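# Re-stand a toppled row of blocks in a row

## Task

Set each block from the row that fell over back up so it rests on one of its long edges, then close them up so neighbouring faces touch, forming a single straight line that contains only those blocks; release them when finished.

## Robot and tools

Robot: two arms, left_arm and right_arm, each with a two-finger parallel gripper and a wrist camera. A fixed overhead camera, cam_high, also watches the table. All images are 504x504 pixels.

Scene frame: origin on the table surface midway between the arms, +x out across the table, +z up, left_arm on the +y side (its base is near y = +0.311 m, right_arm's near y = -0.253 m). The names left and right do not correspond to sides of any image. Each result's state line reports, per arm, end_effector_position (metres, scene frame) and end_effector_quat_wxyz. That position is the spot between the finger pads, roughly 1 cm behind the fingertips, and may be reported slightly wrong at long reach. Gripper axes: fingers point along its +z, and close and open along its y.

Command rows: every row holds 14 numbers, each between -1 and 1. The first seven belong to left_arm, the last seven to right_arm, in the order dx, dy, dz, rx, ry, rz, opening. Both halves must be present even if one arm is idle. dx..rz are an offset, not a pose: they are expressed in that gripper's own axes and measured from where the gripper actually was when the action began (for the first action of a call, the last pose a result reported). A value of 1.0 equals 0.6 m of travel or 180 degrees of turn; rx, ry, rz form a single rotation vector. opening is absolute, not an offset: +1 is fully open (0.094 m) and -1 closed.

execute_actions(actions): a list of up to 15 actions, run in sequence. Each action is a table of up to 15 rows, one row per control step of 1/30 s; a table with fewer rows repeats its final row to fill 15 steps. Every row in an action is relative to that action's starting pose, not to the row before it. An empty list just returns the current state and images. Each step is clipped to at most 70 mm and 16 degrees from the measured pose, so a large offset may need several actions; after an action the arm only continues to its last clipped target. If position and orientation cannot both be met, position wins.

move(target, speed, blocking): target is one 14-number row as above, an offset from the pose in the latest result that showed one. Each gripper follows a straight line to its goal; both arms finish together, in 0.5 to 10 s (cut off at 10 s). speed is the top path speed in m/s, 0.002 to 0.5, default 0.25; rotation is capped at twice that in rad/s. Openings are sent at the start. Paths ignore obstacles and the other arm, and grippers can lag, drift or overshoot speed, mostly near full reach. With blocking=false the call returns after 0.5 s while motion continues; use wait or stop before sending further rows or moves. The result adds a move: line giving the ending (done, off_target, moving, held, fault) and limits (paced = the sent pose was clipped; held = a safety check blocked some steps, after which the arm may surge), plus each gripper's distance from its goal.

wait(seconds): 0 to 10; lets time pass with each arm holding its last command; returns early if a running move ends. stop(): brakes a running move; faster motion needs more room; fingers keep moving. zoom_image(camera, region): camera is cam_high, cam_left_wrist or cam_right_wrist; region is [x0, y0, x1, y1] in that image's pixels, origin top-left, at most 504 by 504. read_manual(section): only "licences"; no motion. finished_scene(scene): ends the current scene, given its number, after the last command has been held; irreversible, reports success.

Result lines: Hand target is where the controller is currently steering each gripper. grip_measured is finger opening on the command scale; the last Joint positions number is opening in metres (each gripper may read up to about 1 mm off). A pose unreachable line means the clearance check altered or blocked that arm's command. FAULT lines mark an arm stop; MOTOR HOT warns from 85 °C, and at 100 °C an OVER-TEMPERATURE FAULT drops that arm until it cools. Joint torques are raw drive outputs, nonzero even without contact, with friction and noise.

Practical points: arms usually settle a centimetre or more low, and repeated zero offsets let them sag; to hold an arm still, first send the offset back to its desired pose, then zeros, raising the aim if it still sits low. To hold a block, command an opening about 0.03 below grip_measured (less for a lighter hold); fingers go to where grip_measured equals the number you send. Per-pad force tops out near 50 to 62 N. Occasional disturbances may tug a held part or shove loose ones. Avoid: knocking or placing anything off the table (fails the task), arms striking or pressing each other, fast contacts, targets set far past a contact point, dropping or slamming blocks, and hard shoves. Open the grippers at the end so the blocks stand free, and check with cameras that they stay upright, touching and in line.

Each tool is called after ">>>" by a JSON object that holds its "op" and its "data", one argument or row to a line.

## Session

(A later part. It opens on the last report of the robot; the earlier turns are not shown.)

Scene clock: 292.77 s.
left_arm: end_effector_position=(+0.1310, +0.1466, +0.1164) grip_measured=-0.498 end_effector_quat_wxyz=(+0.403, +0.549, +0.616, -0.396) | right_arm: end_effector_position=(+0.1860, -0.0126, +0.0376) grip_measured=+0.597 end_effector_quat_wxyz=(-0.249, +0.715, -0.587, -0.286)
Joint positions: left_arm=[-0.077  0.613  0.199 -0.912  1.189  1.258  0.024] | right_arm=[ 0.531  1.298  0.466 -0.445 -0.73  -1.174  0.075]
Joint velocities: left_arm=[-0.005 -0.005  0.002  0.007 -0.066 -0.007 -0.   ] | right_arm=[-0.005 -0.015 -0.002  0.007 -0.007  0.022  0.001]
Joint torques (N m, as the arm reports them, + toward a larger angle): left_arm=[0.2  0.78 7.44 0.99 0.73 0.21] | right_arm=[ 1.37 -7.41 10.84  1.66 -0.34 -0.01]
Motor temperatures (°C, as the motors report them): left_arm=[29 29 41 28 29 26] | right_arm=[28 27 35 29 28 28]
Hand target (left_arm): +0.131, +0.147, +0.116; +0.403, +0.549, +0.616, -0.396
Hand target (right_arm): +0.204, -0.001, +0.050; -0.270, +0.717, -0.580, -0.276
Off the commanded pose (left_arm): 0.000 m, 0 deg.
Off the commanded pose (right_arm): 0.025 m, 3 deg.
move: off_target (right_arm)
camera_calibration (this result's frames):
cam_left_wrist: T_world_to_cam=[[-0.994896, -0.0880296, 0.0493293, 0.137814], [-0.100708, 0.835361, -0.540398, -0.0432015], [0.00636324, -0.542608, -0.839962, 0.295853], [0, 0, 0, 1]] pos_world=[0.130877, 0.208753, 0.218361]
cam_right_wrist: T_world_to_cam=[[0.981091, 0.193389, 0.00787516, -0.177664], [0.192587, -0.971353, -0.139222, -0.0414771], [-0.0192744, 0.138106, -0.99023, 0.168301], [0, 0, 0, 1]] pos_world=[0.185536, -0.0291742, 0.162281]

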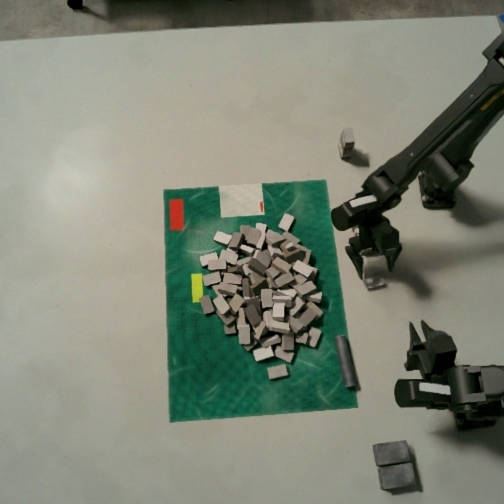

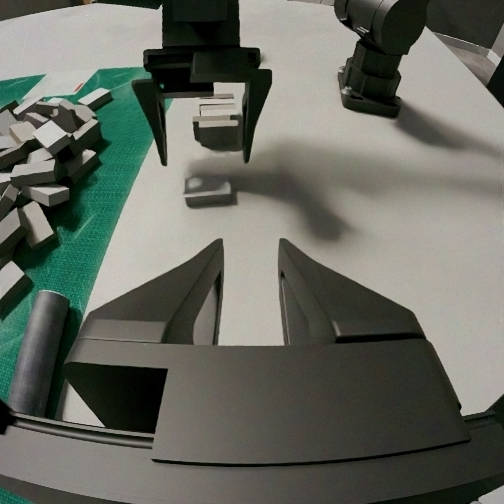

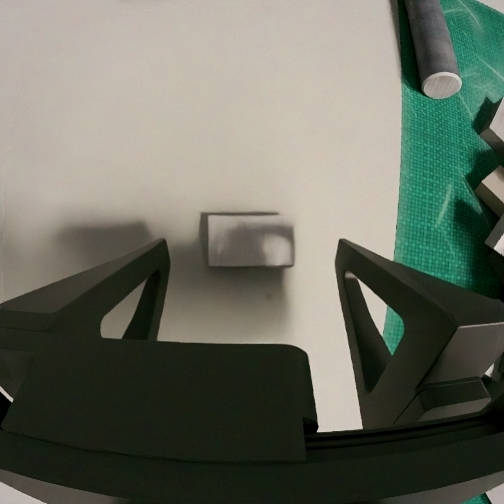

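>>> {"op": "move", "data": {
  "target": [0,0,0,0,0,0,-0.5,0.027,0.005,0.047,0,0,0,0.6],
  "speed": 0.05
}}

>>> {"op": "move", "data": {
  "target": [0,0,0,0,0,0,-0.5,0,0,0,0,0,0,-0.15]
}}

>>> {"op": "move", "data": {
  "target": [0,0,0,0,0,0,-0.5,-0.022,0,-0.012,0,0.25,0,-0.15],
  "speed": 0.15
}}

>>> {"op": "move", "data": {
  "target": [0,0,0,0,0,0,-0.5,0.085,0.02,-0.01,0,0,0,-0.15],
  "speed": 0.05
}}

>>> {"op": "move", "data": {
  "target": [0,0,0,0,0,0,-0.5,0.008,0,0.004,0,0.255,0,-0.15],
  "speed": 0.15
}}

>>> {"op": "move", "data": {
  "target": [0,0,0,0,0,0,-0.5,0,0,0,0,0,0,0.6]
}}

>>> {"op": "move", "data": {
  "target": [0,0,0,0,0,0,-0.5,0,0,0,0,-0.5,0,0.6],
  "speed": 0.2
}}

>>> {"op": "move", "data": {
  "target": [0,0,0,0,0,0,-0.5,0.035,0,0,0,0,0,0.6],
  "speed": 0.05
}}

>>> {"op": "move", "data": {
  "target": [0,0,0,0,0,0,-0.5,0,0,0,0,0,0,-0.11]
}}

>>> {"op": "move", "data": {
  "target": [0,0,0,0,0,0,-0.5,0,0,0,0,0,0,0.6]
}}

>>> {"op": "move", "data": {
  "target": [0,0,0,0,0,0,-0.5,-0.12,0,-0.2,0,0,0,0.6],
  "speed": 0.1
}}

Scene clock: 314.87 s.
left_arm: end_effector_position=(+0.1310, +0.1466, +0.1164) grip_measured=-0.498 end_effector_quat_wxyz=(+0.403, +0.549, +0.616, -0.396) | right_arm: end_effector_position=(+0.1870, -0.0045, +0.0115) grip_measured=+0.597 end_effector_quat_wxyz=(-0.252, +0.716, -0.586, -0.285)
Joint positions: left_arm=[-0.077  0.613  0.199 -0.912  1.189  1.258  0.024] | right_arm=[ 0.555  1.396  0.443 -0.295 -0.724 -1.143  0.075]
Joint velocities: left_arm=[-0.005 -0.015 -0.002  0.002 -0.095 -0.022 -0.   ] | right_arm=[-0.015 -0.015 -0.022  0.012  0.022  0.037  0.   ]
Joint torques (N m, as the arm reports them, + toward a larger angle): left_arm=[-0.11  0.8   7.43  1.    0.75  0.15] | right_arm=[ 1.69 -7.62  4.95  1.48 -0.32  0.04]
Motor temperatures (°C, as the motors report them): left_arm=[29 29 41 28 29 26] | right_arm=[28 27 37 29 28 28]
Hand target (left_arm): +0.131, +0.147, +0.116; +0.403, +0.549, +0.616, -0.396
Hand target (right_arm): +0.183, -0.005, +0.006; -0.248, +0.715, -0.587, -0.285
Off the commanded pose (left_arm): 0.000 m, 0 deg.
Off the commanded pose (right_arm): 0.007 m, 1 deg.
move: done
camera_calibration (this result's frames):
cam_left_wrist: T_world_to_cam=[[-0.994896, -0.0880296, 0.0493293, 0.137814], [-0.100708, 0.835361, -0.540398, -0.0432015], [0.00636324, -0.542608, -0.839962, 0.295853], [0, 0, 0, 1]] pos_world=[0.130877, 0.208753, 0.218361]
cam_right_wrist: T_world_to_cam=[[0.980916, 0.193766, 0.0160845, -0.180059], [0.194061, -0.970577, -0.142552, -0.037742], [-0.0120104, 0.142953, -0.989657, 0.139993], [0, 0, 0, 1]] pos_world=[0.185629, -0.0217545, 0.136061]

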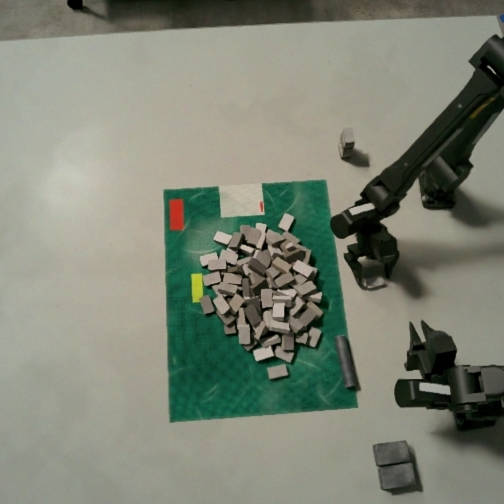

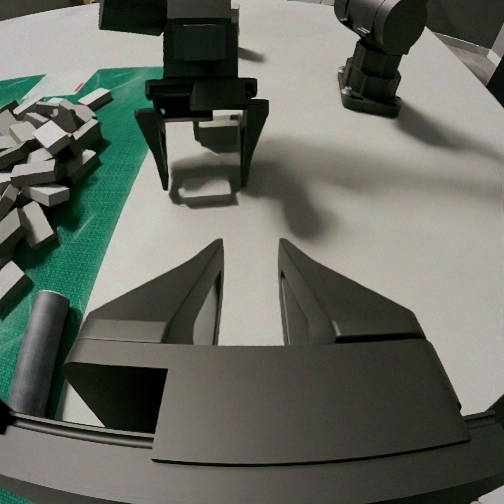

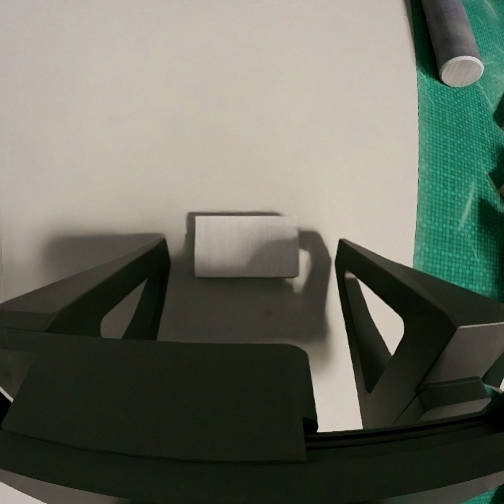

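Scene clock: 315.37 s.
left_arm: end_effector_position=(+0.1310, +0.1466, +0.1164) grip_measured=-0.498 end_effector_quat_wxyz=(+0.403, +0.549, +0.616, -0.396) | right_arm: end_effector_position=(+0.1871, -0.0046, +0.0114) grip_measured=-0.096 end_effector_quat_wxyz=(-0.252, +0.716, -0.586, -0.284)
Joint positions: left_arm=[-0.077  0.613  0.199 -0.912  1.189  1.258  0.024] | right_arm=[ 0.555  1.396  0.443 -0.295 -0.723 -1.143  0.042]
Joint velocities: left_arm=[-0.005  0.005 -0.012 -0.032 -0.081  0.022 -0.   ] | right_arm=[-0.005 -0.005  0.022  0.007  0.037 -0.037  0.002]
Joint torques (N m, as the arm reports them, + toward a larger angle): left_arm=[0.03 0.78 7.56 1.08 0.73 0.17] | right_arm=[ 0.52 -8.5   6.02  1.01 -0.44 -0.13]
Motor temperatures (°C, as the motors report them): left_arm=[29 29 41 28 29 26] | right_arm=[28 27 37 29 28 28]
Hand target (left_arm): +0.131, +0.147, +0.116; +0.403, +0.549, +0.616, -0.396
Hand target (right_arm): +0.187, -0.005, +0.011; -0.252, +0.716, -0.586, -0.284
Off the commanded pose (left_arm): 0.000 m, 0 deg.
Off the commanded pose (right_arm): 0.000 m, 0 deg.
move: done
camera_calibration (this result's frames):
cam_left_wrist: T_world_to_cam=[[-0.994896, -0.0880296, 0.0493293, 0.137814], [-0.100708, 0.835361, -0.540398, -0.0432015], [0.00636324, -0.542608, -0.839962, 0.295853], [0, 0, 0, 1]] pos_world=[0.130877, 0.208753, 0.218361]
cam_right_wrist: T_world_to_cam=[[0.980957, 0.193539, 0.0163048, -0.180126], [0.193876, -0.970714, -0.141869, -0.0378121], [-0.0116299, 0.142328, -0.989751, 0.13985], [0, 0, 0, 1]] pos_world=[0.185653, -0.021748, 0.135989]

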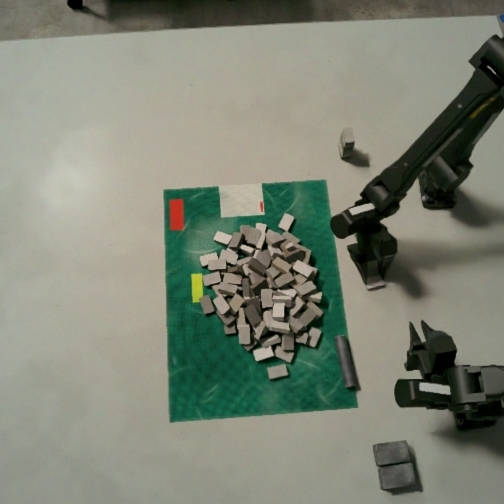

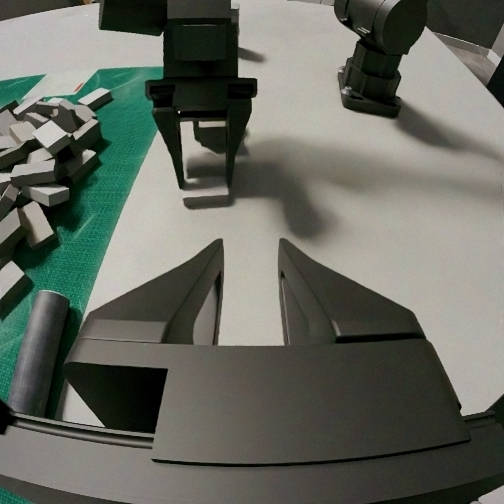

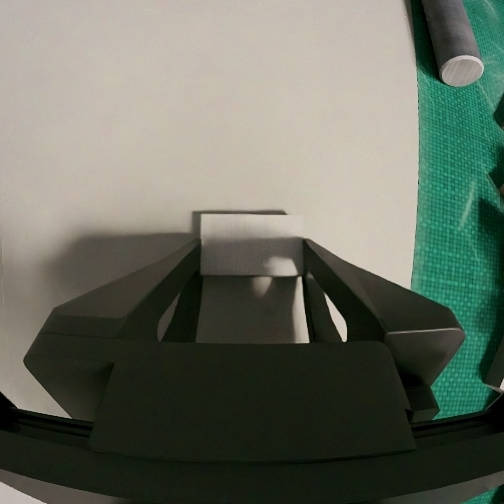

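Scene clock: 318.33 s.
left_arm: end_effector_position=(+0.1310, +0.1466, +0.1164) grip_measured=-0.498 end_effector_quat_wxyz=(+0.403, +0.549, +0.616, -0.396) | right_arm: end_effector_position=(+0.1813, -0.0087, +0.0245) grip_measured=-0.096 end_effector_quat_wxyz=(-0.019, +0.772, -0.636, +0.017)
Joint positions: left_arm=[-0.077  0.613  0.199 -0.912  1.189  1.258  0.024] | right_arm=[ 0.932  1.386  0.689 -0.835  0.034 -0.883  0.042]
Joint velocities: left_arm=[-0.005 -0.005 -0.007  0.002 -0.022 -0.007 -0.   ] | right_arm=[ 0.005 -0.005  0.007 -0.017 -0.007  0.007 -0.001]
Joint torques (N m, as the arm reports them, + toward a larger angle): left_arm=[-0.18  0.65  7.52  1.03  0.72  0.15] | right_arm=[ 1.09 -8.16 10.63 -0.32  0.15  0.04]
Motor temperatures (°C, as the motors report them): left_arm=[29 29 41 28 29 26] | right_arm=[28 27 37 29 28 28]
Hand target (left_arm): +0.131, +0.147, +0.116; +0.403, +0.549, +0.616, -0.396
Hand target (right_arm): +0.185, -0.001, +0.028; -0.014, +0.770, -0.637, +0.018
Off the commanded pose (left_arm): 0.000 m, 0 deg.
Off the commanded pose (right_arm): 0.009 m, 1 deg.
move: done
camera_calibration (this result's frames):
cam_left_wrist: T_world_to_cam=[[-0.994896, -0.0880296, 0.0493293, 0.137814], [-0.100708, 0.835361, -0.540398, -0.0432015], [0.00636324, -0.542608, -0.839962, 0.295853], [0, 0, 0, 1]] pos_world=[0.130877, 0.208753, 0.218361]
cam_right_wrist: T_world_to_cam=[[0.98146, 0.187818, 0.0382287, -0.1746], [0.12862, -0.793253, 0.595153, -0.0434774], [0.142106, -0.579202, -0.802703, 0.114639], [0, 0, 0, 1]] pos_world=[0.160664, 0.0647036, 0.124572]

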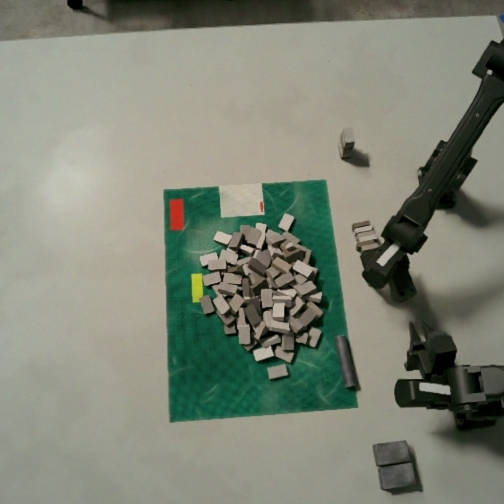

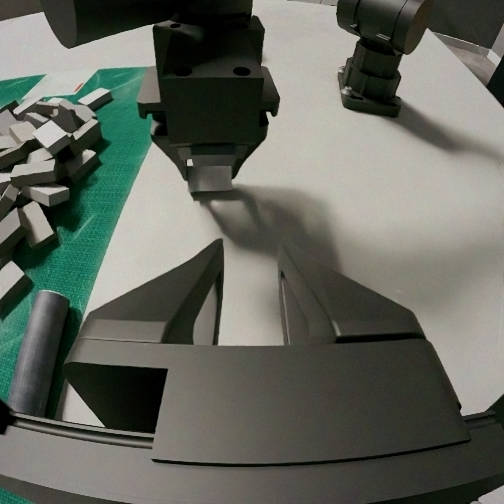

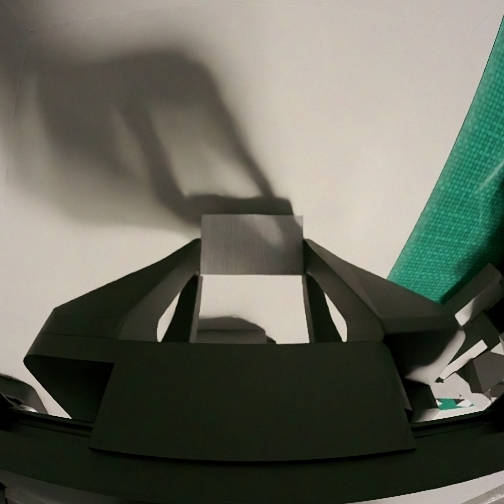

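Scene clock: 319.70 s.
left_arm: end_effector_position=(+0.1310, +0.1466, +0.1164) grip_measured=-0.498 end_effector_quat_wxyz=(+0.403, +0.549, +0.616, -0.396) | right_arm: end_effector_position=(+0.1836, -0.0553, +0.0290) grip_measured=-0.096 end_effector_quat_wxyz=(-0.025, +0.769, -0.639, +0.018)
Joint positions: left_arm=[-0.077  0.613  0.199 -0.912  1.189  1.258  0.024] | right_arm=[ 0.82   1.279  0.605 -0.844  0.03  -0.987  0.042]
Joint velocities: left_arm=[ 0.005 -0.005 -0.007 -0.007 -0.007 -0.022 -0.   ] | right_arm=[-0.015  0.005  0.002  0.012  0.007  0.007  0.001]
Joint torques (N m, as the arm reports them, + toward a larger angle): left_arm=[0.12 0.4  7.41 1.11 0.71 0.16] | right_arm=[  0.95 -10.29   6.58  -0.36  -0.07  -0.21]
Motor temperatures (°C, as the motors report them): left_arm=[29 29 41 28 29 26] | right_arm=[28 27 37 29 28 28]
Hand target (left_arm): +0.131, +0.147, +0.116; +0.403, +0.549, +0.616, -0.396
Hand target (right_arm): +0.180, -0.061, +0.029; -0.019, +0.771, -0.636, +0.016
Off the commanded pose (left_arm): 0.000 m, 0 deg.
Off the commanded pose (right_arm): 0.007 m, 1 deg.
move: done
camera_calibration (this result's frames):
cam_left_wrist: T_world_to_cam=[[-0.994896, -0.0880296, 0.0493293, 0.137814], [-0.100708, 0.835361, -0.540398, -0.0432015], [0.00636324, -0.542608, -0.839962, 0.295853], [0, 0, 0, 1]] pos_world=[0.130877, 0.208753, 0.218361]
cam_right_wrist: T_world_to_cam=[[0.982513, 0.180023, 0.0475365, -0.169145], [0.117821, -0.798807, 0.589936, -0.0816122], [0.144175, -0.57402, -0.806049, 0.090934], [0, 0, 0, 1]] pos_world=[0.162693, 0.0174556, 0.129484]

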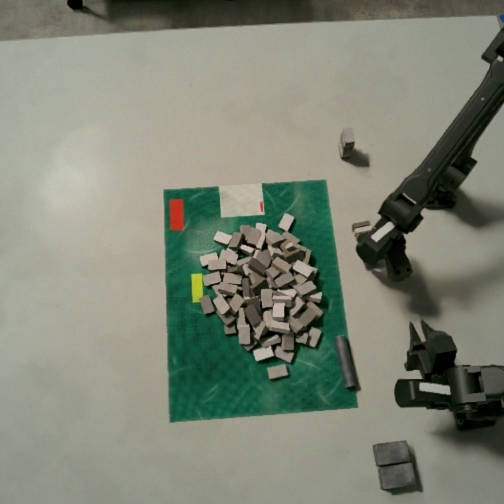

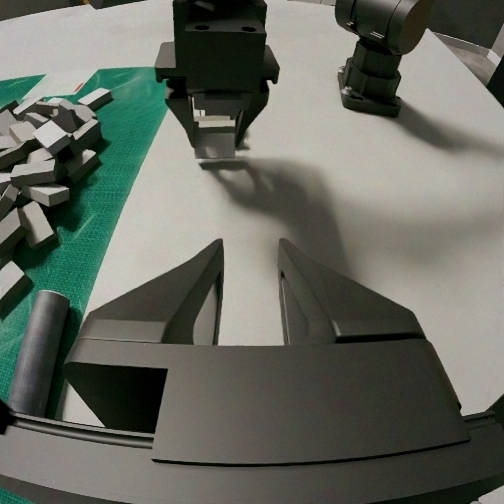

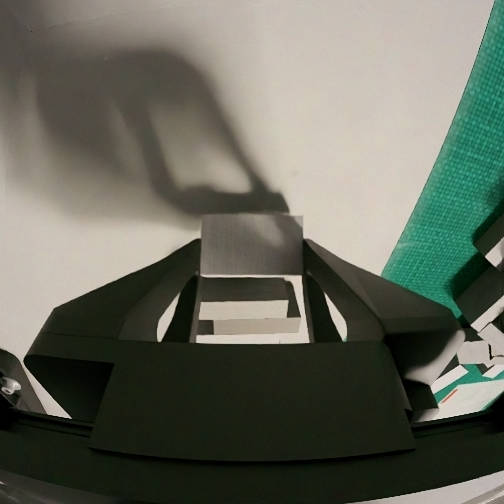

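Scene clock: 322.73 s.
left_arm: end_effector_position=(+0.1310, +0.1466, +0.1164) grip_measured=-0.498 end_effector_quat_wxyz=(+0.403, +0.549, +0.616, -0.396) | right_arm: end_effector_position=(+0.1824, -0.0653, +0.0240) grip_measured=-0.096 end_effector_quat_wxyz=(+0.218, +0.707, -0.594, +0.317)
Joint positions: left_arm=[-0.077  0.613  0.199 -0.912  1.189  1.258  0.024] | right_arm=[ 1.094  1.722  0.864 -1.326  0.532 -0.528  0.042]
Joint velocities: left_arm=[-0.005 -0.005 -0.007  0.002 -0.051  0.037 -0.001] | right_arm=[ 0.005  0.005 -0.002  0.012  0.051 -0.051  0.001]
Joint torques (N m, as the arm reports them, + toward a larger angle): left_arm=[0.43 0.78 7.5  1.07 0.73 0.19] | right_arm=[  2.03 -12.25   8.08  -1.84   0.3    0.06]
Motor temperatures (°C, as the motors report them): left_arm=[29 29 42 28 29 26] | right_arm=[28 27 37 29 28 28]
Hand target (left_arm): +0.131, +0.147, +0.116; +0.403, +0.549, +0.616, -0.396
Hand target (right_arm): +0.185, -0.058, +0.027; +0.219, +0.703, -0.595, +0.321
Off the commanded pose (left_arm): 0.000 m, 0 deg.
Off the commanded pose (right_arm): 0.006 m, 1 deg.
move: done
camera_calibration (this result's frames):
cam_left_wrist: T_world_to_cam=[[-0.994896, -0.0880296, 0.0493293, 0.137814], [-0.100708, 0.835361, -0.540398, -0.0432015], [0.00636324, -0.542608, -0.839962, 0.295853], [0, 0, 0, 1]] pos_world=[0.130877, 0.208753, 0.218361]
cam_right_wrist: T_world_to_cam=[[0.980294, 0.187831, 0.061181, -0.165297], [-0.0315701, -0.156767, 0.987131, -0.0268355], [0.195005, -0.96961, -0.147748, 0.0303993], [0, 0, 0, 1]] pos_world=[0.155265, 0.0563165, 0.0410946]

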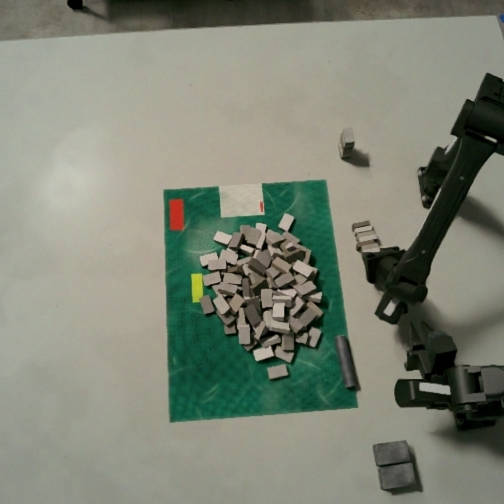

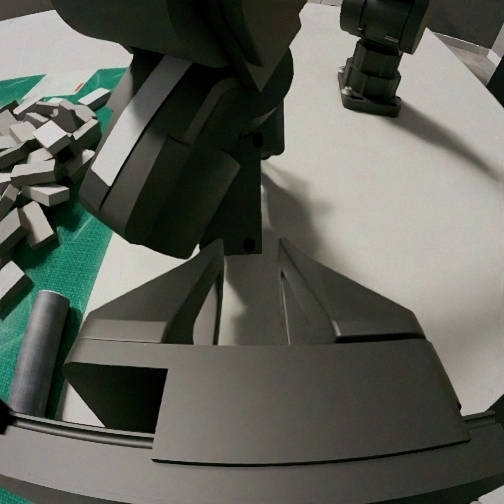

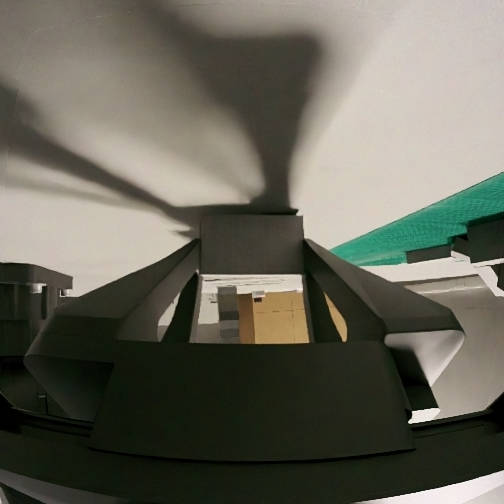

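Scene clock: 323.23 s.
left_arm: end_effector_position=(+0.1310, +0.1466, +0.1164) grip_measured=-0.498 end_effector_quat_wxyz=(+0.403, +0.549, +0.616, -0.396) | right_arm: end_effector_position=(+0.1824, -0.0653, +0.0240) grip_measured=+0.597 end_effector_quat_wxyz=(+0.218, +0.707, -0.594, +0.317)
Joint positions: left_arm=[-0.077  0.613  0.199 -0.912  1.189  1.258  0.024] | right_arm=[ 1.094  1.722  0.864 -1.326  0.532 -0.528  0.075]
Joint velocities: left_arm=[-0.015 -0.005  0.002 -0.002 -0.037 -0.037 -0.001] | right_arm=[-0.005 -0.015 -0.007  0.002  0.022  0.066 -0.001]
Joint torques (N m, as the arm reports them, + toward a larger angle): left_arm=[0.18 0.48 7.53 0.92 0.72 0.17] | right_arm=[  1.2  -13.73   5.21  -0.8    0.27  -0.1 ]
Motor temperatures (°C, as the motors report them): left_arm=[29 29 42 28 29 26] | right_arm=[28 27 36 29 28 28]
Hand target (left_arm): +0.131, +0.147, +0.116; +0.403, +0.549, +0.616, -0.396
Hand target (right_arm): +0.182, -0.065, +0.024; +0.218, +0.707, -0.594, +0.317
Off the commanded pose (left_arm): 0.000 m, 0 deg.
Off the commanded pose (right_arm): 0.000 m, 0 deg.
move: done
camera_calibration (this result's frames):
cam_left_wrist: T_world_to_cam=[[-0.994896, -0.0880296, 0.0493293, 0.137814], [-0.100708, 0.835361, -0.540398, -0.0432015], [0.00636324, -0.542608, -0.839962, 0.295853], [0, 0, 0, 1]] pos_world=[0.130877, 0.208753, 0.218361]
cam_right_wrist: T_world_to_cam=[[0.980328, 0.187563, 0.0614503, -0.165328], [-0.0318697, -0.156829, 0.987111, -0.0267844], [0.194783, -0.969652, -0.147767, 0.0304375], [0, 0, 0, 1]] pos_world=[0.155293, 0.0563226, 0.0410963]

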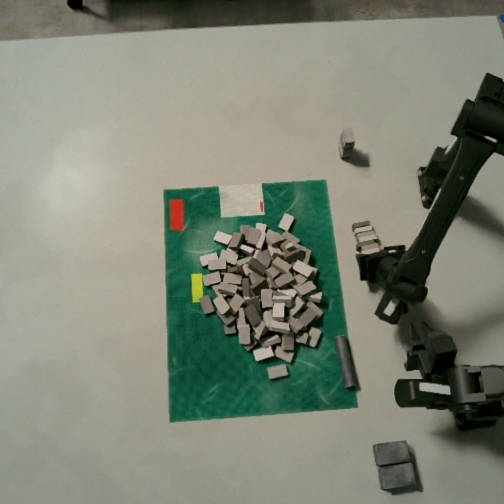

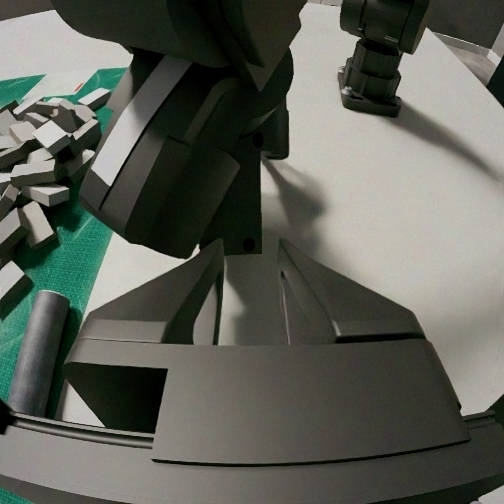

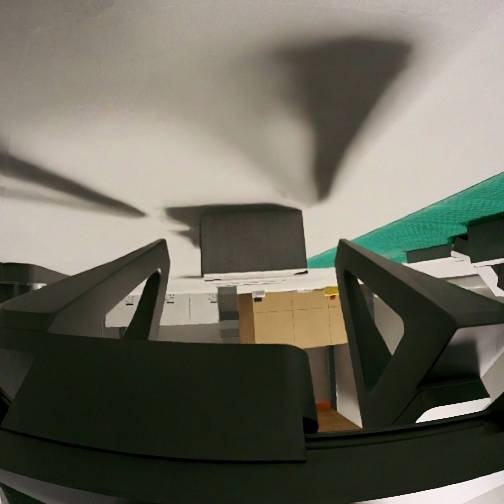

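Scene clock: 327.63 s.
left_arm: end_effector_position=(+0.1310, +0.1466, +0.1164) grip_measured=-0.498 end_effector_quat_wxyz=(+0.403, +0.549, +0.616, -0.396) | right_arm: end_effector_position=(+0.1830, -0.0653, +0.0258) grip_measured=+0.597 end_effector_quat_wxyz=(-0.256, +0.715, -0.584, -0.287)
Joint positions: left_arm=[-0.077  0.613  0.199 -0.912  1.189  1.258  0.024] | right_arm=[ 0.335  1.301  0.425 -0.569 -0.782 -1.436  0.075]
Joint velocities: left_arm=[-0.015  0.005 -0.002 -0.022  0.022  0.066 -0.001] | right_arm=[-0.005 -0.015 -0.007  0.002  0.022 -0.037 -0.   ]
Joint torques (N m, as the arm reports them, + toward a larger angle): left_arm=[0.5  0.75 7.46 1.12 0.75 0.19] | right_arm=[ 1.07 -6.09  5.26  1.3  -0.59 -0.22]
Motor temperatures (°C, as the motors report them): left_arm=[29 29 42 28 29 26] | right_arm=[28 27 36 29 28 28]
Hand target (left_arm): +0.131, +0.147, +0.116; +0.403, +0.549, +0.616, -0.396
Hand target (right_arm): +0.182, -0.067, +0.021; -0.259, +0.717, -0.581, -0.286
Off the commanded pose (left_arm): 0.000 m, 0 deg.
Off the commanded pose (right_arm): 0.002 m, 2 deg.
move: done
camera_calibration (this result's frames):
cam_left_wrist: T_world_to_cam=[[-0.994896, -0.0880296, 0.0493293, 0.137814], [-0.100708, 0.835361, -0.540398, -0.0432015], [0.00636324, -0.542608, -0.839962, 0.295853], [0, 0, 0, 1]] pos_world=[0.130877, 0.208753, 0.218361]
cam_right_wrist: T_world_to_cam=[[0.980608, 0.195111, 0.0184141, -0.164537], [0.195622, -0.968837, -0.151945, -0.0937833], [-0.0118058, 0.1526, -0.988217, 0.163306], [0, 0, 0, 1]] pos_world=[0.18162, -0.0836783, 0.150162]

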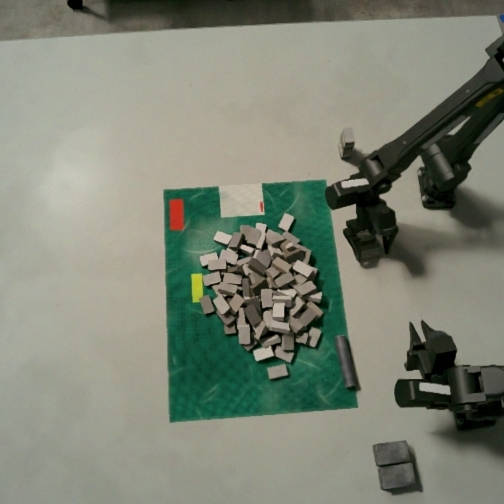

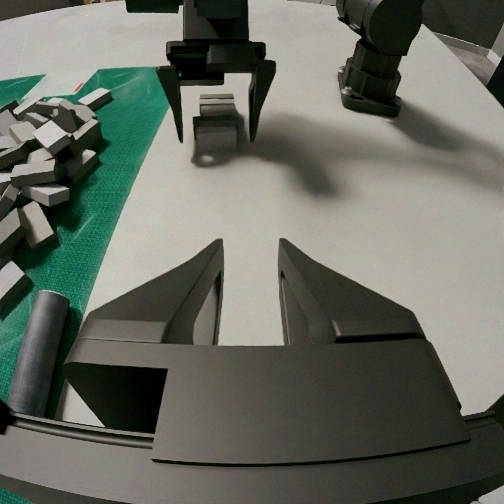

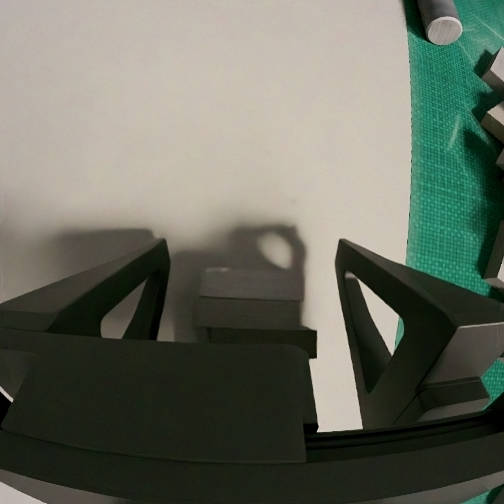

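Scene clock: 328.40 s.
left_arm: end_effector_position=(+0.1310, +0.1466, +0.1164) grip_measured=-0.498 end_effector_quat_wxyz=(+0.403, +0.549, +0.616, -0.396) | right_arm: end_effector_position=(+0.1866, -0.0779, +0.0134) grip_measured=+0.597 end_effector_quat_wxyz=(-0.254, +0.714, -0.586, -0.288)
Joint positions: left_arm=[-0.077  0.613  0.199 -0.912  1.189  1.258  0.024] | right_arm=[ 0.281  1.357  0.425 -0.569 -0.786 -1.508  0.075]
Joint velocities: left_arm=[-0.024 -0.005 -0.002 -0.017 -0.066 -0.066  0.   ] | right_arm=[ 0.005 -0.005 -0.007 -0.027  0.022 -0.022  0.001]
Joint torques (N m, as the arm reports them, + toward a larger angle): left_arm=[-0.11  0.31  7.53  0.91  0.77  0.17] | right_arm=[ 0.54 -6.94  5.75  0.73 -0.53 -0.22]
Motor temperatures (°C, as the motors report them): left_arm=[29 29 42 28 29 26] | right_arm=[28 27 36 29 28 28]
Hand target (left_arm): +0.131, +0.147, +0.116; +0.403, +0.549, +0.616, -0.396
Hand target (right_arm): +0.187, -0.079, +0.011; -0.256, +0.715, -0.583, -0.288
Off the commanded pose (left_arm): 0.000 m, 0 deg.
Off the commanded pose (right_arm): 0.003 m, 0 deg.
move: done
camera_calibration (this result's frames):
cam_left_wrist: T_world_to_cam=[[-0.994896, -0.0880296, 0.0493293, 0.137814], [-0.100708, 0.835361, -0.540398, -0.0432015], [0.00636324, -0.542608, -0.839962, 0.295853], [0, 0, 0, 1]] pos_world=[0.130877, 0.208753, 0.218361]
cam_right_wrist: T_world_to_cam=[[0.981257, 0.192242, 0.0133235, -0.165664], [0.192031, -0.969726, -0.150851, -0.108038], [-0.0160797, 0.150582, -0.988467, 0.153661], [0, 0, 0, 1]] pos_world=[0.185776, -0.0960581, 0.137798]

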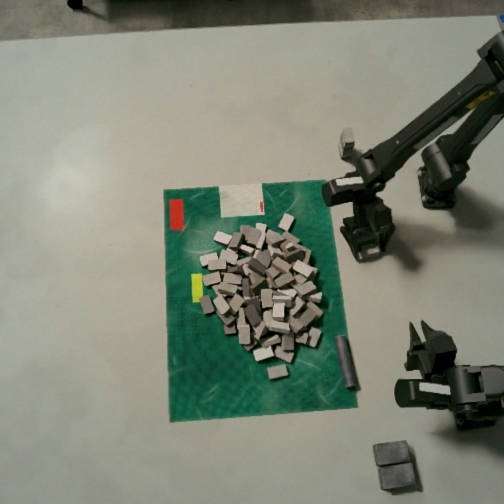

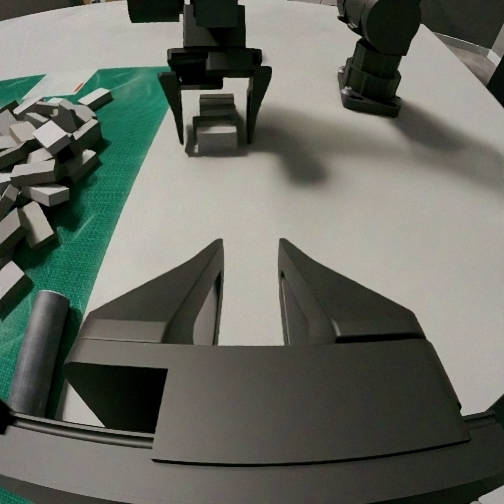

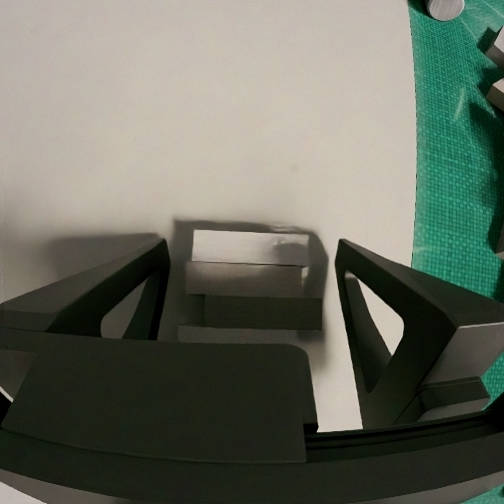

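Scene clock: 328.90 s.
left_arm: end_effector_position=(+0.1310, +0.1466, +0.1164) grip_measured=-0.498 end_effector_quat_wxyz=(+0.403, +0.549, +0.616, -0.396) | right_arm: end_effector_position=(+0.1865, -0.0779, +0.0134) grip_measured=-0.073 end_effector_quat_wxyz=(-0.254, +0.714, -0.586, -0.288)
Joint positions: left_arm=[-0.077  0.613  0.199 -0.912  1.189  1.258  0.024] | right_arm=[ 0.281  1.357  0.425 -0.569 -0.787 -1.508  0.044]
Joint velocities: left_arm=[ 0.005 -0.015 -0.007 -0.002 -0.037 -0.022  0.   ] | right_arm=[ 0.005  0.005 -0.002 -0.007 -0.037  0.022 -0.001]
Joint torques (N m, as the arm reports them, + toward a larger angle): left_arm=[0.11 0.81 7.53 1.01 0.75 0.18] | right_arm=[ 1.19 -7.76  5.74  0.55 -0.43 -0.09]
Motor temperatures (°C, as the motors report them): left_arm=[29 29 42 28 29 26] | right_arm=[28 27 36 29 28 28]
Hand target (left_arm): +0.131, +0.147, +0.116; +0.403, +0.549, +0.616, -0.396
Hand target (right_arm): +0.187, -0.078, +0.013; -0.254, +0.714, -0.586, -0.288
Off the commanded pose (left_arm): 0.000 m, 0 deg.
Off the commanded pose (right_arm): 0.000 m, 0 deg.
move: done
camera_calibration (this result's frames):
cam_left_wrist: T_world_to_cam=[[-0.994896, -0.0880296, 0.0493293, 0.137814], [-0.100708, 0.835361, -0.540398, -0.0432015], [0.00636324, -0.542608, -0.839962, 0.295853], [0, 0, 0, 1]] pos_world=[0.130877, 0.208753, 0.218361]
cam_right_wrist: T_world_to_cam=[[0.981313, 0.192001, 0.0126577, -0.165606], [0.191686, -0.969736, -0.151223, -0.10792], [-0.0167602, 0.150823, -0.988419, 0.153841], [0, 0, 0, 1]] pos_world=[0.185776, -0.0960603, 0.137836]

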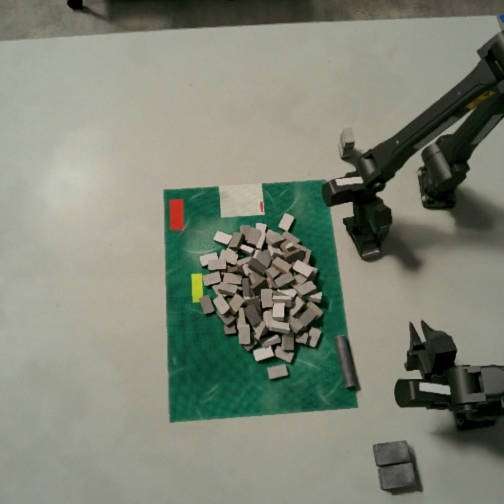

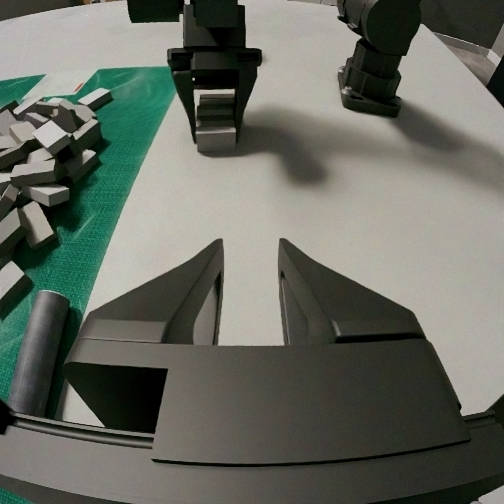

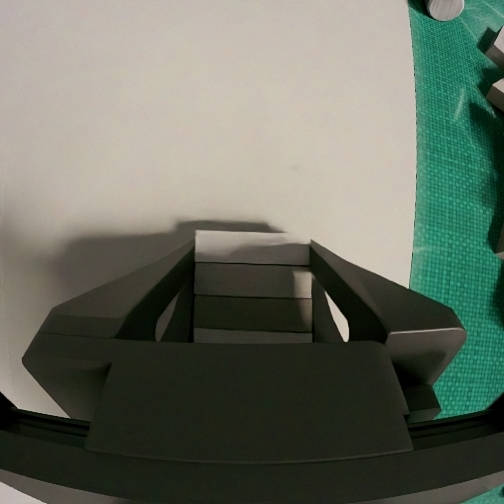

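Scene clock: 329.40 s.
left_arm: end_effector_position=(+0.1310, +0.1466, +0.1164) grip_measured=-0.498 end_effector_quat_wxyz=(+0.403, +0.549, +0.616, -0.396) | right_arm: end_effector_position=(+0.1865, -0.0779, +0.0134) grip_measured=+0.597 end_effector_quat_wxyz=(-0.254, +0.714, -0.586, -0.288)
Joint positions: left_arm=[-0.077  0.613  0.199 -0.912  1.189  1.258  0.024] | right_arm=[ 0.281  1.357  0.425 -0.569 -0.787 -1.508  0.075]
Joint velocities: left_arm=[-0.005 -0.015 -0.012  0.007 -0.022  0.066  0.001] | right_arm=[-0.005 -0.005 -0.002 -0.032 -0.037 -0.037  0.   ]
Joint torques (N m, as the arm reports them, + toward a larger angle): left_arm=[-0.11  0.64  7.34  1.07  0.71  0.19] | right_arm=[ 0.91 -7.3   5.88  0.46 -0.47 -0.07]
Motor temperatures (°C, as the motors report them): left_arm=[29 29 42 28 29 26] | right_arm=[28 27 36 29 28 28]
Hand target (left_arm): +0.131, +0.147, +0.116; +0.403, +0.549, +0.616, -0.396
Hand target (right_arm): +0.187, -0.078, +0.013; -0.254, +0.714, -0.586, -0.288
Off the commanded pose (left_arm): 0.000 m, 0 deg.
Off the commanded pose (right_arm): 0.000 m, 0 deg.
move: done
camera_calibration (this result's frames):
cam_left_wrist: T_world_to_cam=[[-0.994896, -0.0880296, 0.0493293, 0.137814], [-0.100708, 0.835361, -0.540398, -0.0432015], [0.00636324, -0.542608, -0.839962, 0.295853], [0, 0, 0, 1]] pos_world=[0.130877, 0.208753, 0.218361]
cam_right_wrist: T_world_to_cam=[[0.981313, 0.192001, 0.0126577, -0.165606], [0.191686, -0.969736, -0.151223, -0.10792], [-0.0167602, 0.150823, -0.988419, 0.153841], [0, 0, 0, 1]] pos_world=[0.185776, -0.0960603, 0.137836]

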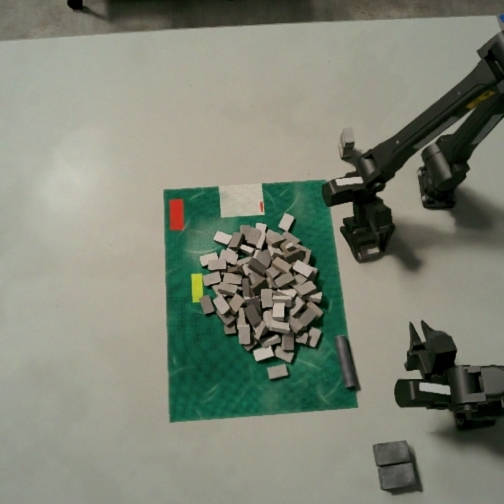

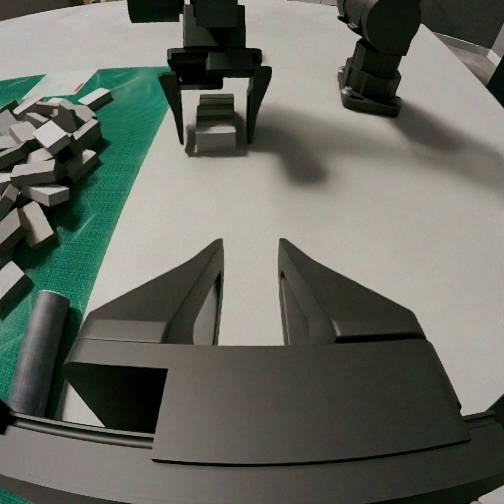

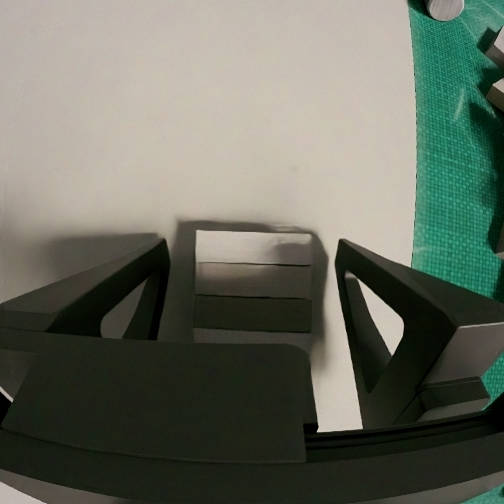

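Scene clock: 331.17 s.
left_arm: end_effector_position=(+0.1310, +0.1466, +0.1164) grip_measured=-0.498 end_effector_quat_wxyz=(+0.403, +0.549, +0.616, -0.396) | right_arm: end_effector_position=(+0.1717, -0.1139, +0.1336) grip_measured=+0.597 end_effector_quat_wxyz=(-0.239, +0.707, -0.592, -0.304)
Joint positions: left_arm=[-0.077  0.613  0.199 -0.912  1.189  1.258  0.024] | right_arm=[ 0.136  1.044  0.599 -1.248 -0.787 -1.712  0.075]
Joint velocities: left_arm=[-0.015 -0.015 -0.027 -0.007 -0.007  0.007  0.   ] | right_arm=[-0.005  0.015  0.007 -0.022  0.007 -0.095 -0.   ]
Joint torques (N m, as the arm reports them, + toward a larger angle): left_arm=[-0.01  0.55  7.56  1.07  0.77  0.18] | right_arm=[ 0.58 -6.75 13.18 -0.46 -0.51 -0.15]
Motor temperatures (°C, as the motors report them): left_arm=[29 29 42 28 29 26] | right_arm=[28 27 36 29 29 28]
Hand target (left_arm): +0.131, +0.147, +0.116; +0.403, +0.549, +0.616, -0.396
Hand target (right_arm): +0.186, -0.115, +0.150; -0.254, +0.714, -0.585, -0.290
Off the commanded pose (left_arm): 0.000 m, 0 deg.
Off the commanded pose (right_arm): 0.024 m, 3 deg.
move: off_target (right_arm)
camera_calibration (this result's frames):
cam_left_wrist: T_world_to_cam=[[-0.994896, -0.0880296, 0.0493293, 0.137814], [-0.100708, 0.835361, -0.540398, -0.0432015], [0.00636324, -0.542608, -0.839962, 0.295853], [0, 0, 0, 1]] pos_world=[0.130877, 0.208753, 0.218361]
cam_right_wrist: T_world_to_cam=[[0.980996, 0.190999, -0.0341656, -0.139467], [0.183473, -0.970416, -0.15694, -0.119756], [-0.0631302, 0.147689, -0.987017, 0.28523], [0, 0, 0, 1]] pos_world=[0.176795, -0.1317, 0.257967]

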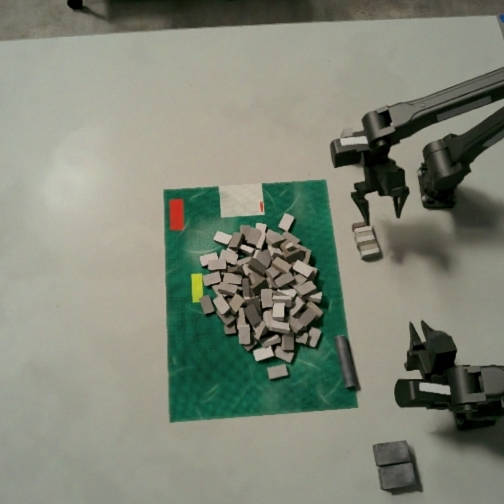

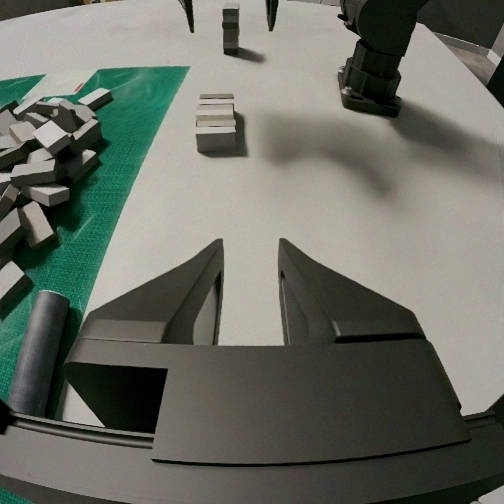

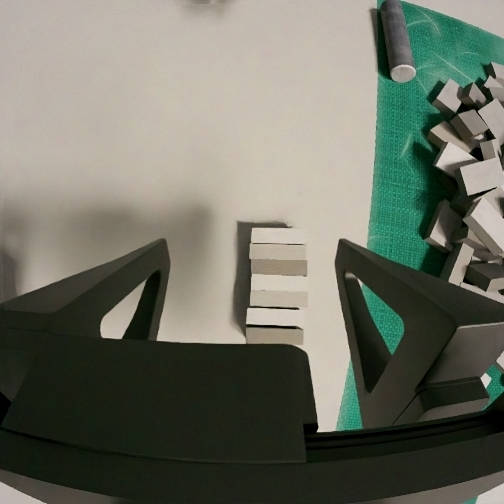

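>>> {"op": "move", "data": {
  "target": [0,0,0,0,0,0,-0.5,0.143,-0.04,0.143,0.008,0,-0.008,0.6],
  "speed": 0.1
}}

Scene clock: 339.33 s.
left_arm: end_effector_position=(+0.1310, +0.1466, +0.1164) grip_measured=-0.498 end_effector_quat_wxyz=(+0.403, +0.549, +0.616, -0.396) | right_arm: end_effector_position=(+0.1992, -0.1092, +0.0139) grip_measured=+0.597 end_effector_quat_wxyz=(-0.254, +0.712, -0.587, -0.291)
Joint positions: left_arm=[-0.077  0.613  0.199 -0.912  1.189  1.258  0.024] | right_arm=[ 0.145  1.404  0.472 -0.709 -0.789 -1.699  0.075]
Joint velocities: left_arm=[ 0.005 -0.024 -0.007 -0.002 -0.037  0.037 -0.001] | right_arm=[-0.005  0.015  0.002  0.007  0.066 -0.051 -0.001]
Joint torques (N m, as the arm reports them, + toward a larger angle): left_arm=[0.06 0.25 7.52 1.06 0.75 0.18] | right_arm=[ 2.19 -7.89  4.56  0.98 -0.53  0.01]
Motor temperatures (°C, as the motors report them): left_arm=[29 29 42 28 29 26] | right_arm=[28 27 37 29 29 28]
Hand target (left_arm): +0.131, +0.147, +0.116; +0.403, +0.549, +0.616, -0.396
Hand target (right_arm): +0.196, -0.107, +0.011; -0.252, +0.711, -0.587, -0.294
Off the commanded pose (left_arm): 0.000 m, 0 deg.
Off the commanded pose (right_arm): 0.007 m, 0 deg.
move: done
camera_calibration (this result's frames):
cam_left_wrist: T_world_to_cam=[[-0.994896, -0.0880296, 0.0493293, 0.137814], [-0.100708, 0.835361, -0.540398, -0.0432015], [0.00636324, -0.542608, -0.839962, 0.295853], [0, 0, 0, 1]] pos_world=[0.130877, 0.208753, 0.218361]
cam_right_wrist: T_world_to_cam=[[0.981647, 0.190523, 0.00843188, -0.172215], [0.189529, -0.969708, -0.154098, -0.140147], [-0.0211826, 0.152867, -0.98802, 0.160385], [0, 0, 0, 1]] pos_world=[0.199014, -0.127609, 0.138319]

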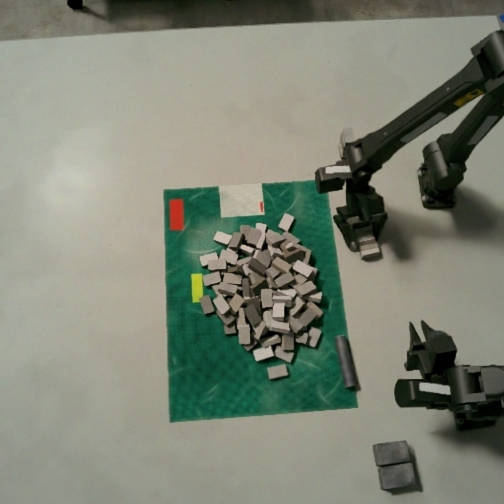

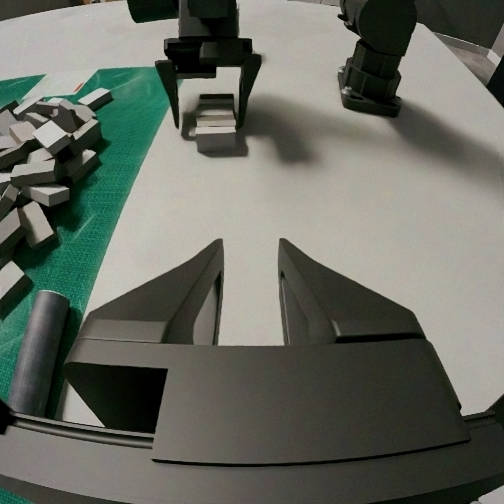

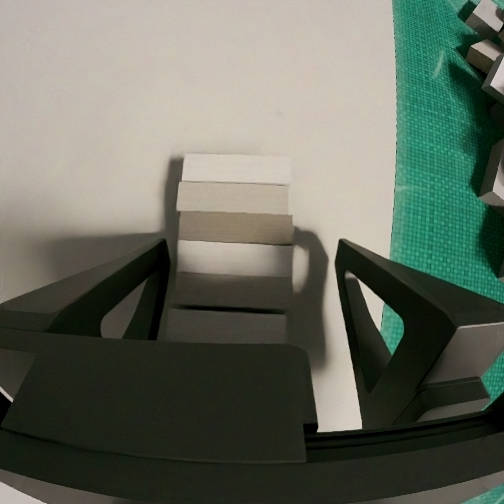

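Need 7 mm toward −x, ~8 mm toward −y.

>>> {"op": "move", "data": {
  "target": [0,0,0,0,0,0,-0.5,0.012,0.014,-0.012,0,0,0,0.6],
  "speed": 0.05
}}

Scene clock: 343.23 s.
left_arm: end_effector_position=(+0.1310, +0.1466, +0.1164) grip_measured=-0.498 end_effector_quat_wxyz=(+0.403, +0.549, +0.616, -0.396) | right_arm: end_effector_position=(+0.1995, -0.1180, +0.0143) grip_measured=+0.597 end_effector_quat_wxyz=(-0.258, +0.712, -0.586, -0.288)
Joint positions: left_arm=[-0.077  0.613  0.199 -0.912  1.189  1.258  0.024] | right_arm=[ 0.107  1.404  0.472 -0.735 -0.789 -1.748  0.075]
Joint velocities: left_arm=[ 0.005 -0.005 -0.002  0.022 -0.022  0.007  0.   ] | right_arm=[-0.005 -0.005 -0.002  0.002  0.037 -0.051 -0.001]
Joint torques (N m, as the arm reports them, + toward a larger angle): left_arm=[0.46 0.62 7.43 1.03 0.73 0.18] | right_arm=[-0.02 -9.77  4.51 -0.27 -0.34 -0.19]
Motor temperatures (°C, as the motors report them): left_arm=[29 29 42 28 29 26] | right_arm=[28 27 37 29 29 28]
Hand target (left_arm): +0.131, +0.147, +0.116; +0.403, +0.549, +0.616, -0.396
Hand target (right_arm): +0.193, -0.121, +0.013; -0.254, +0.712, -0.586, -0.291
Off the commanded pose (left_arm): 0.000 m, 0 deg.
Off the commanded pose (right_arm): 0.007 m, 1 deg.
move: done
camera_calibration (this result's frames):
cam_left_wrist: T_world_to_cam=[[-0.994896, -0.0880296, 0.0493293, 0.137814], [-0.100708, 0.835361, -0.540398, -0.0432015], [0.00636324, -0.542608, -0.839962, 0.295853], [0, 0, 0, 1]] pos_world=[0.130877, 0.208753, 0.218361]
cam_right_wrist: T_world_to_cam=[[0.982173, 0.18716, 0.0175295, -0.171402], [0.187584, -0.969801, -0.155881, -0.148337], [-0.0121745, 0.15639, -0.98762, 0.160777], [0, 0, 0, 1]] pos_world=[0.19813, -0.136922, 0.138668]

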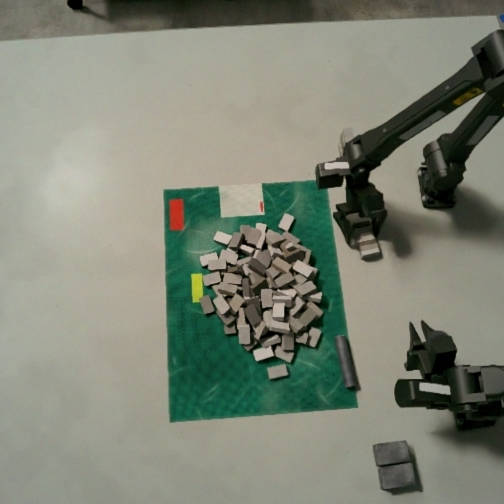

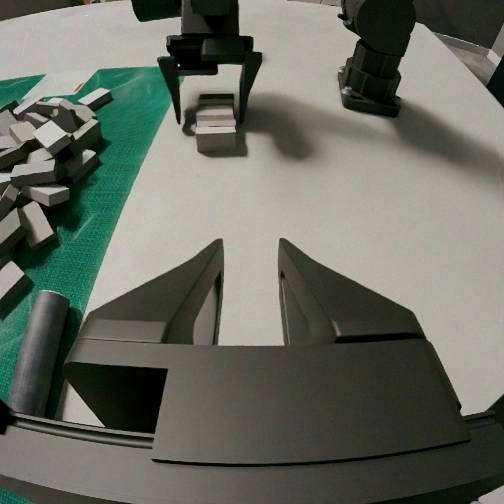

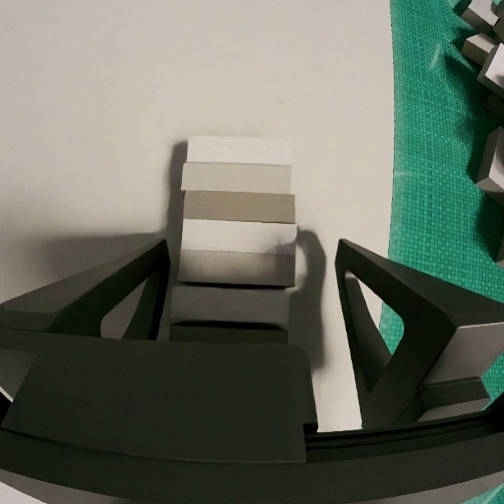

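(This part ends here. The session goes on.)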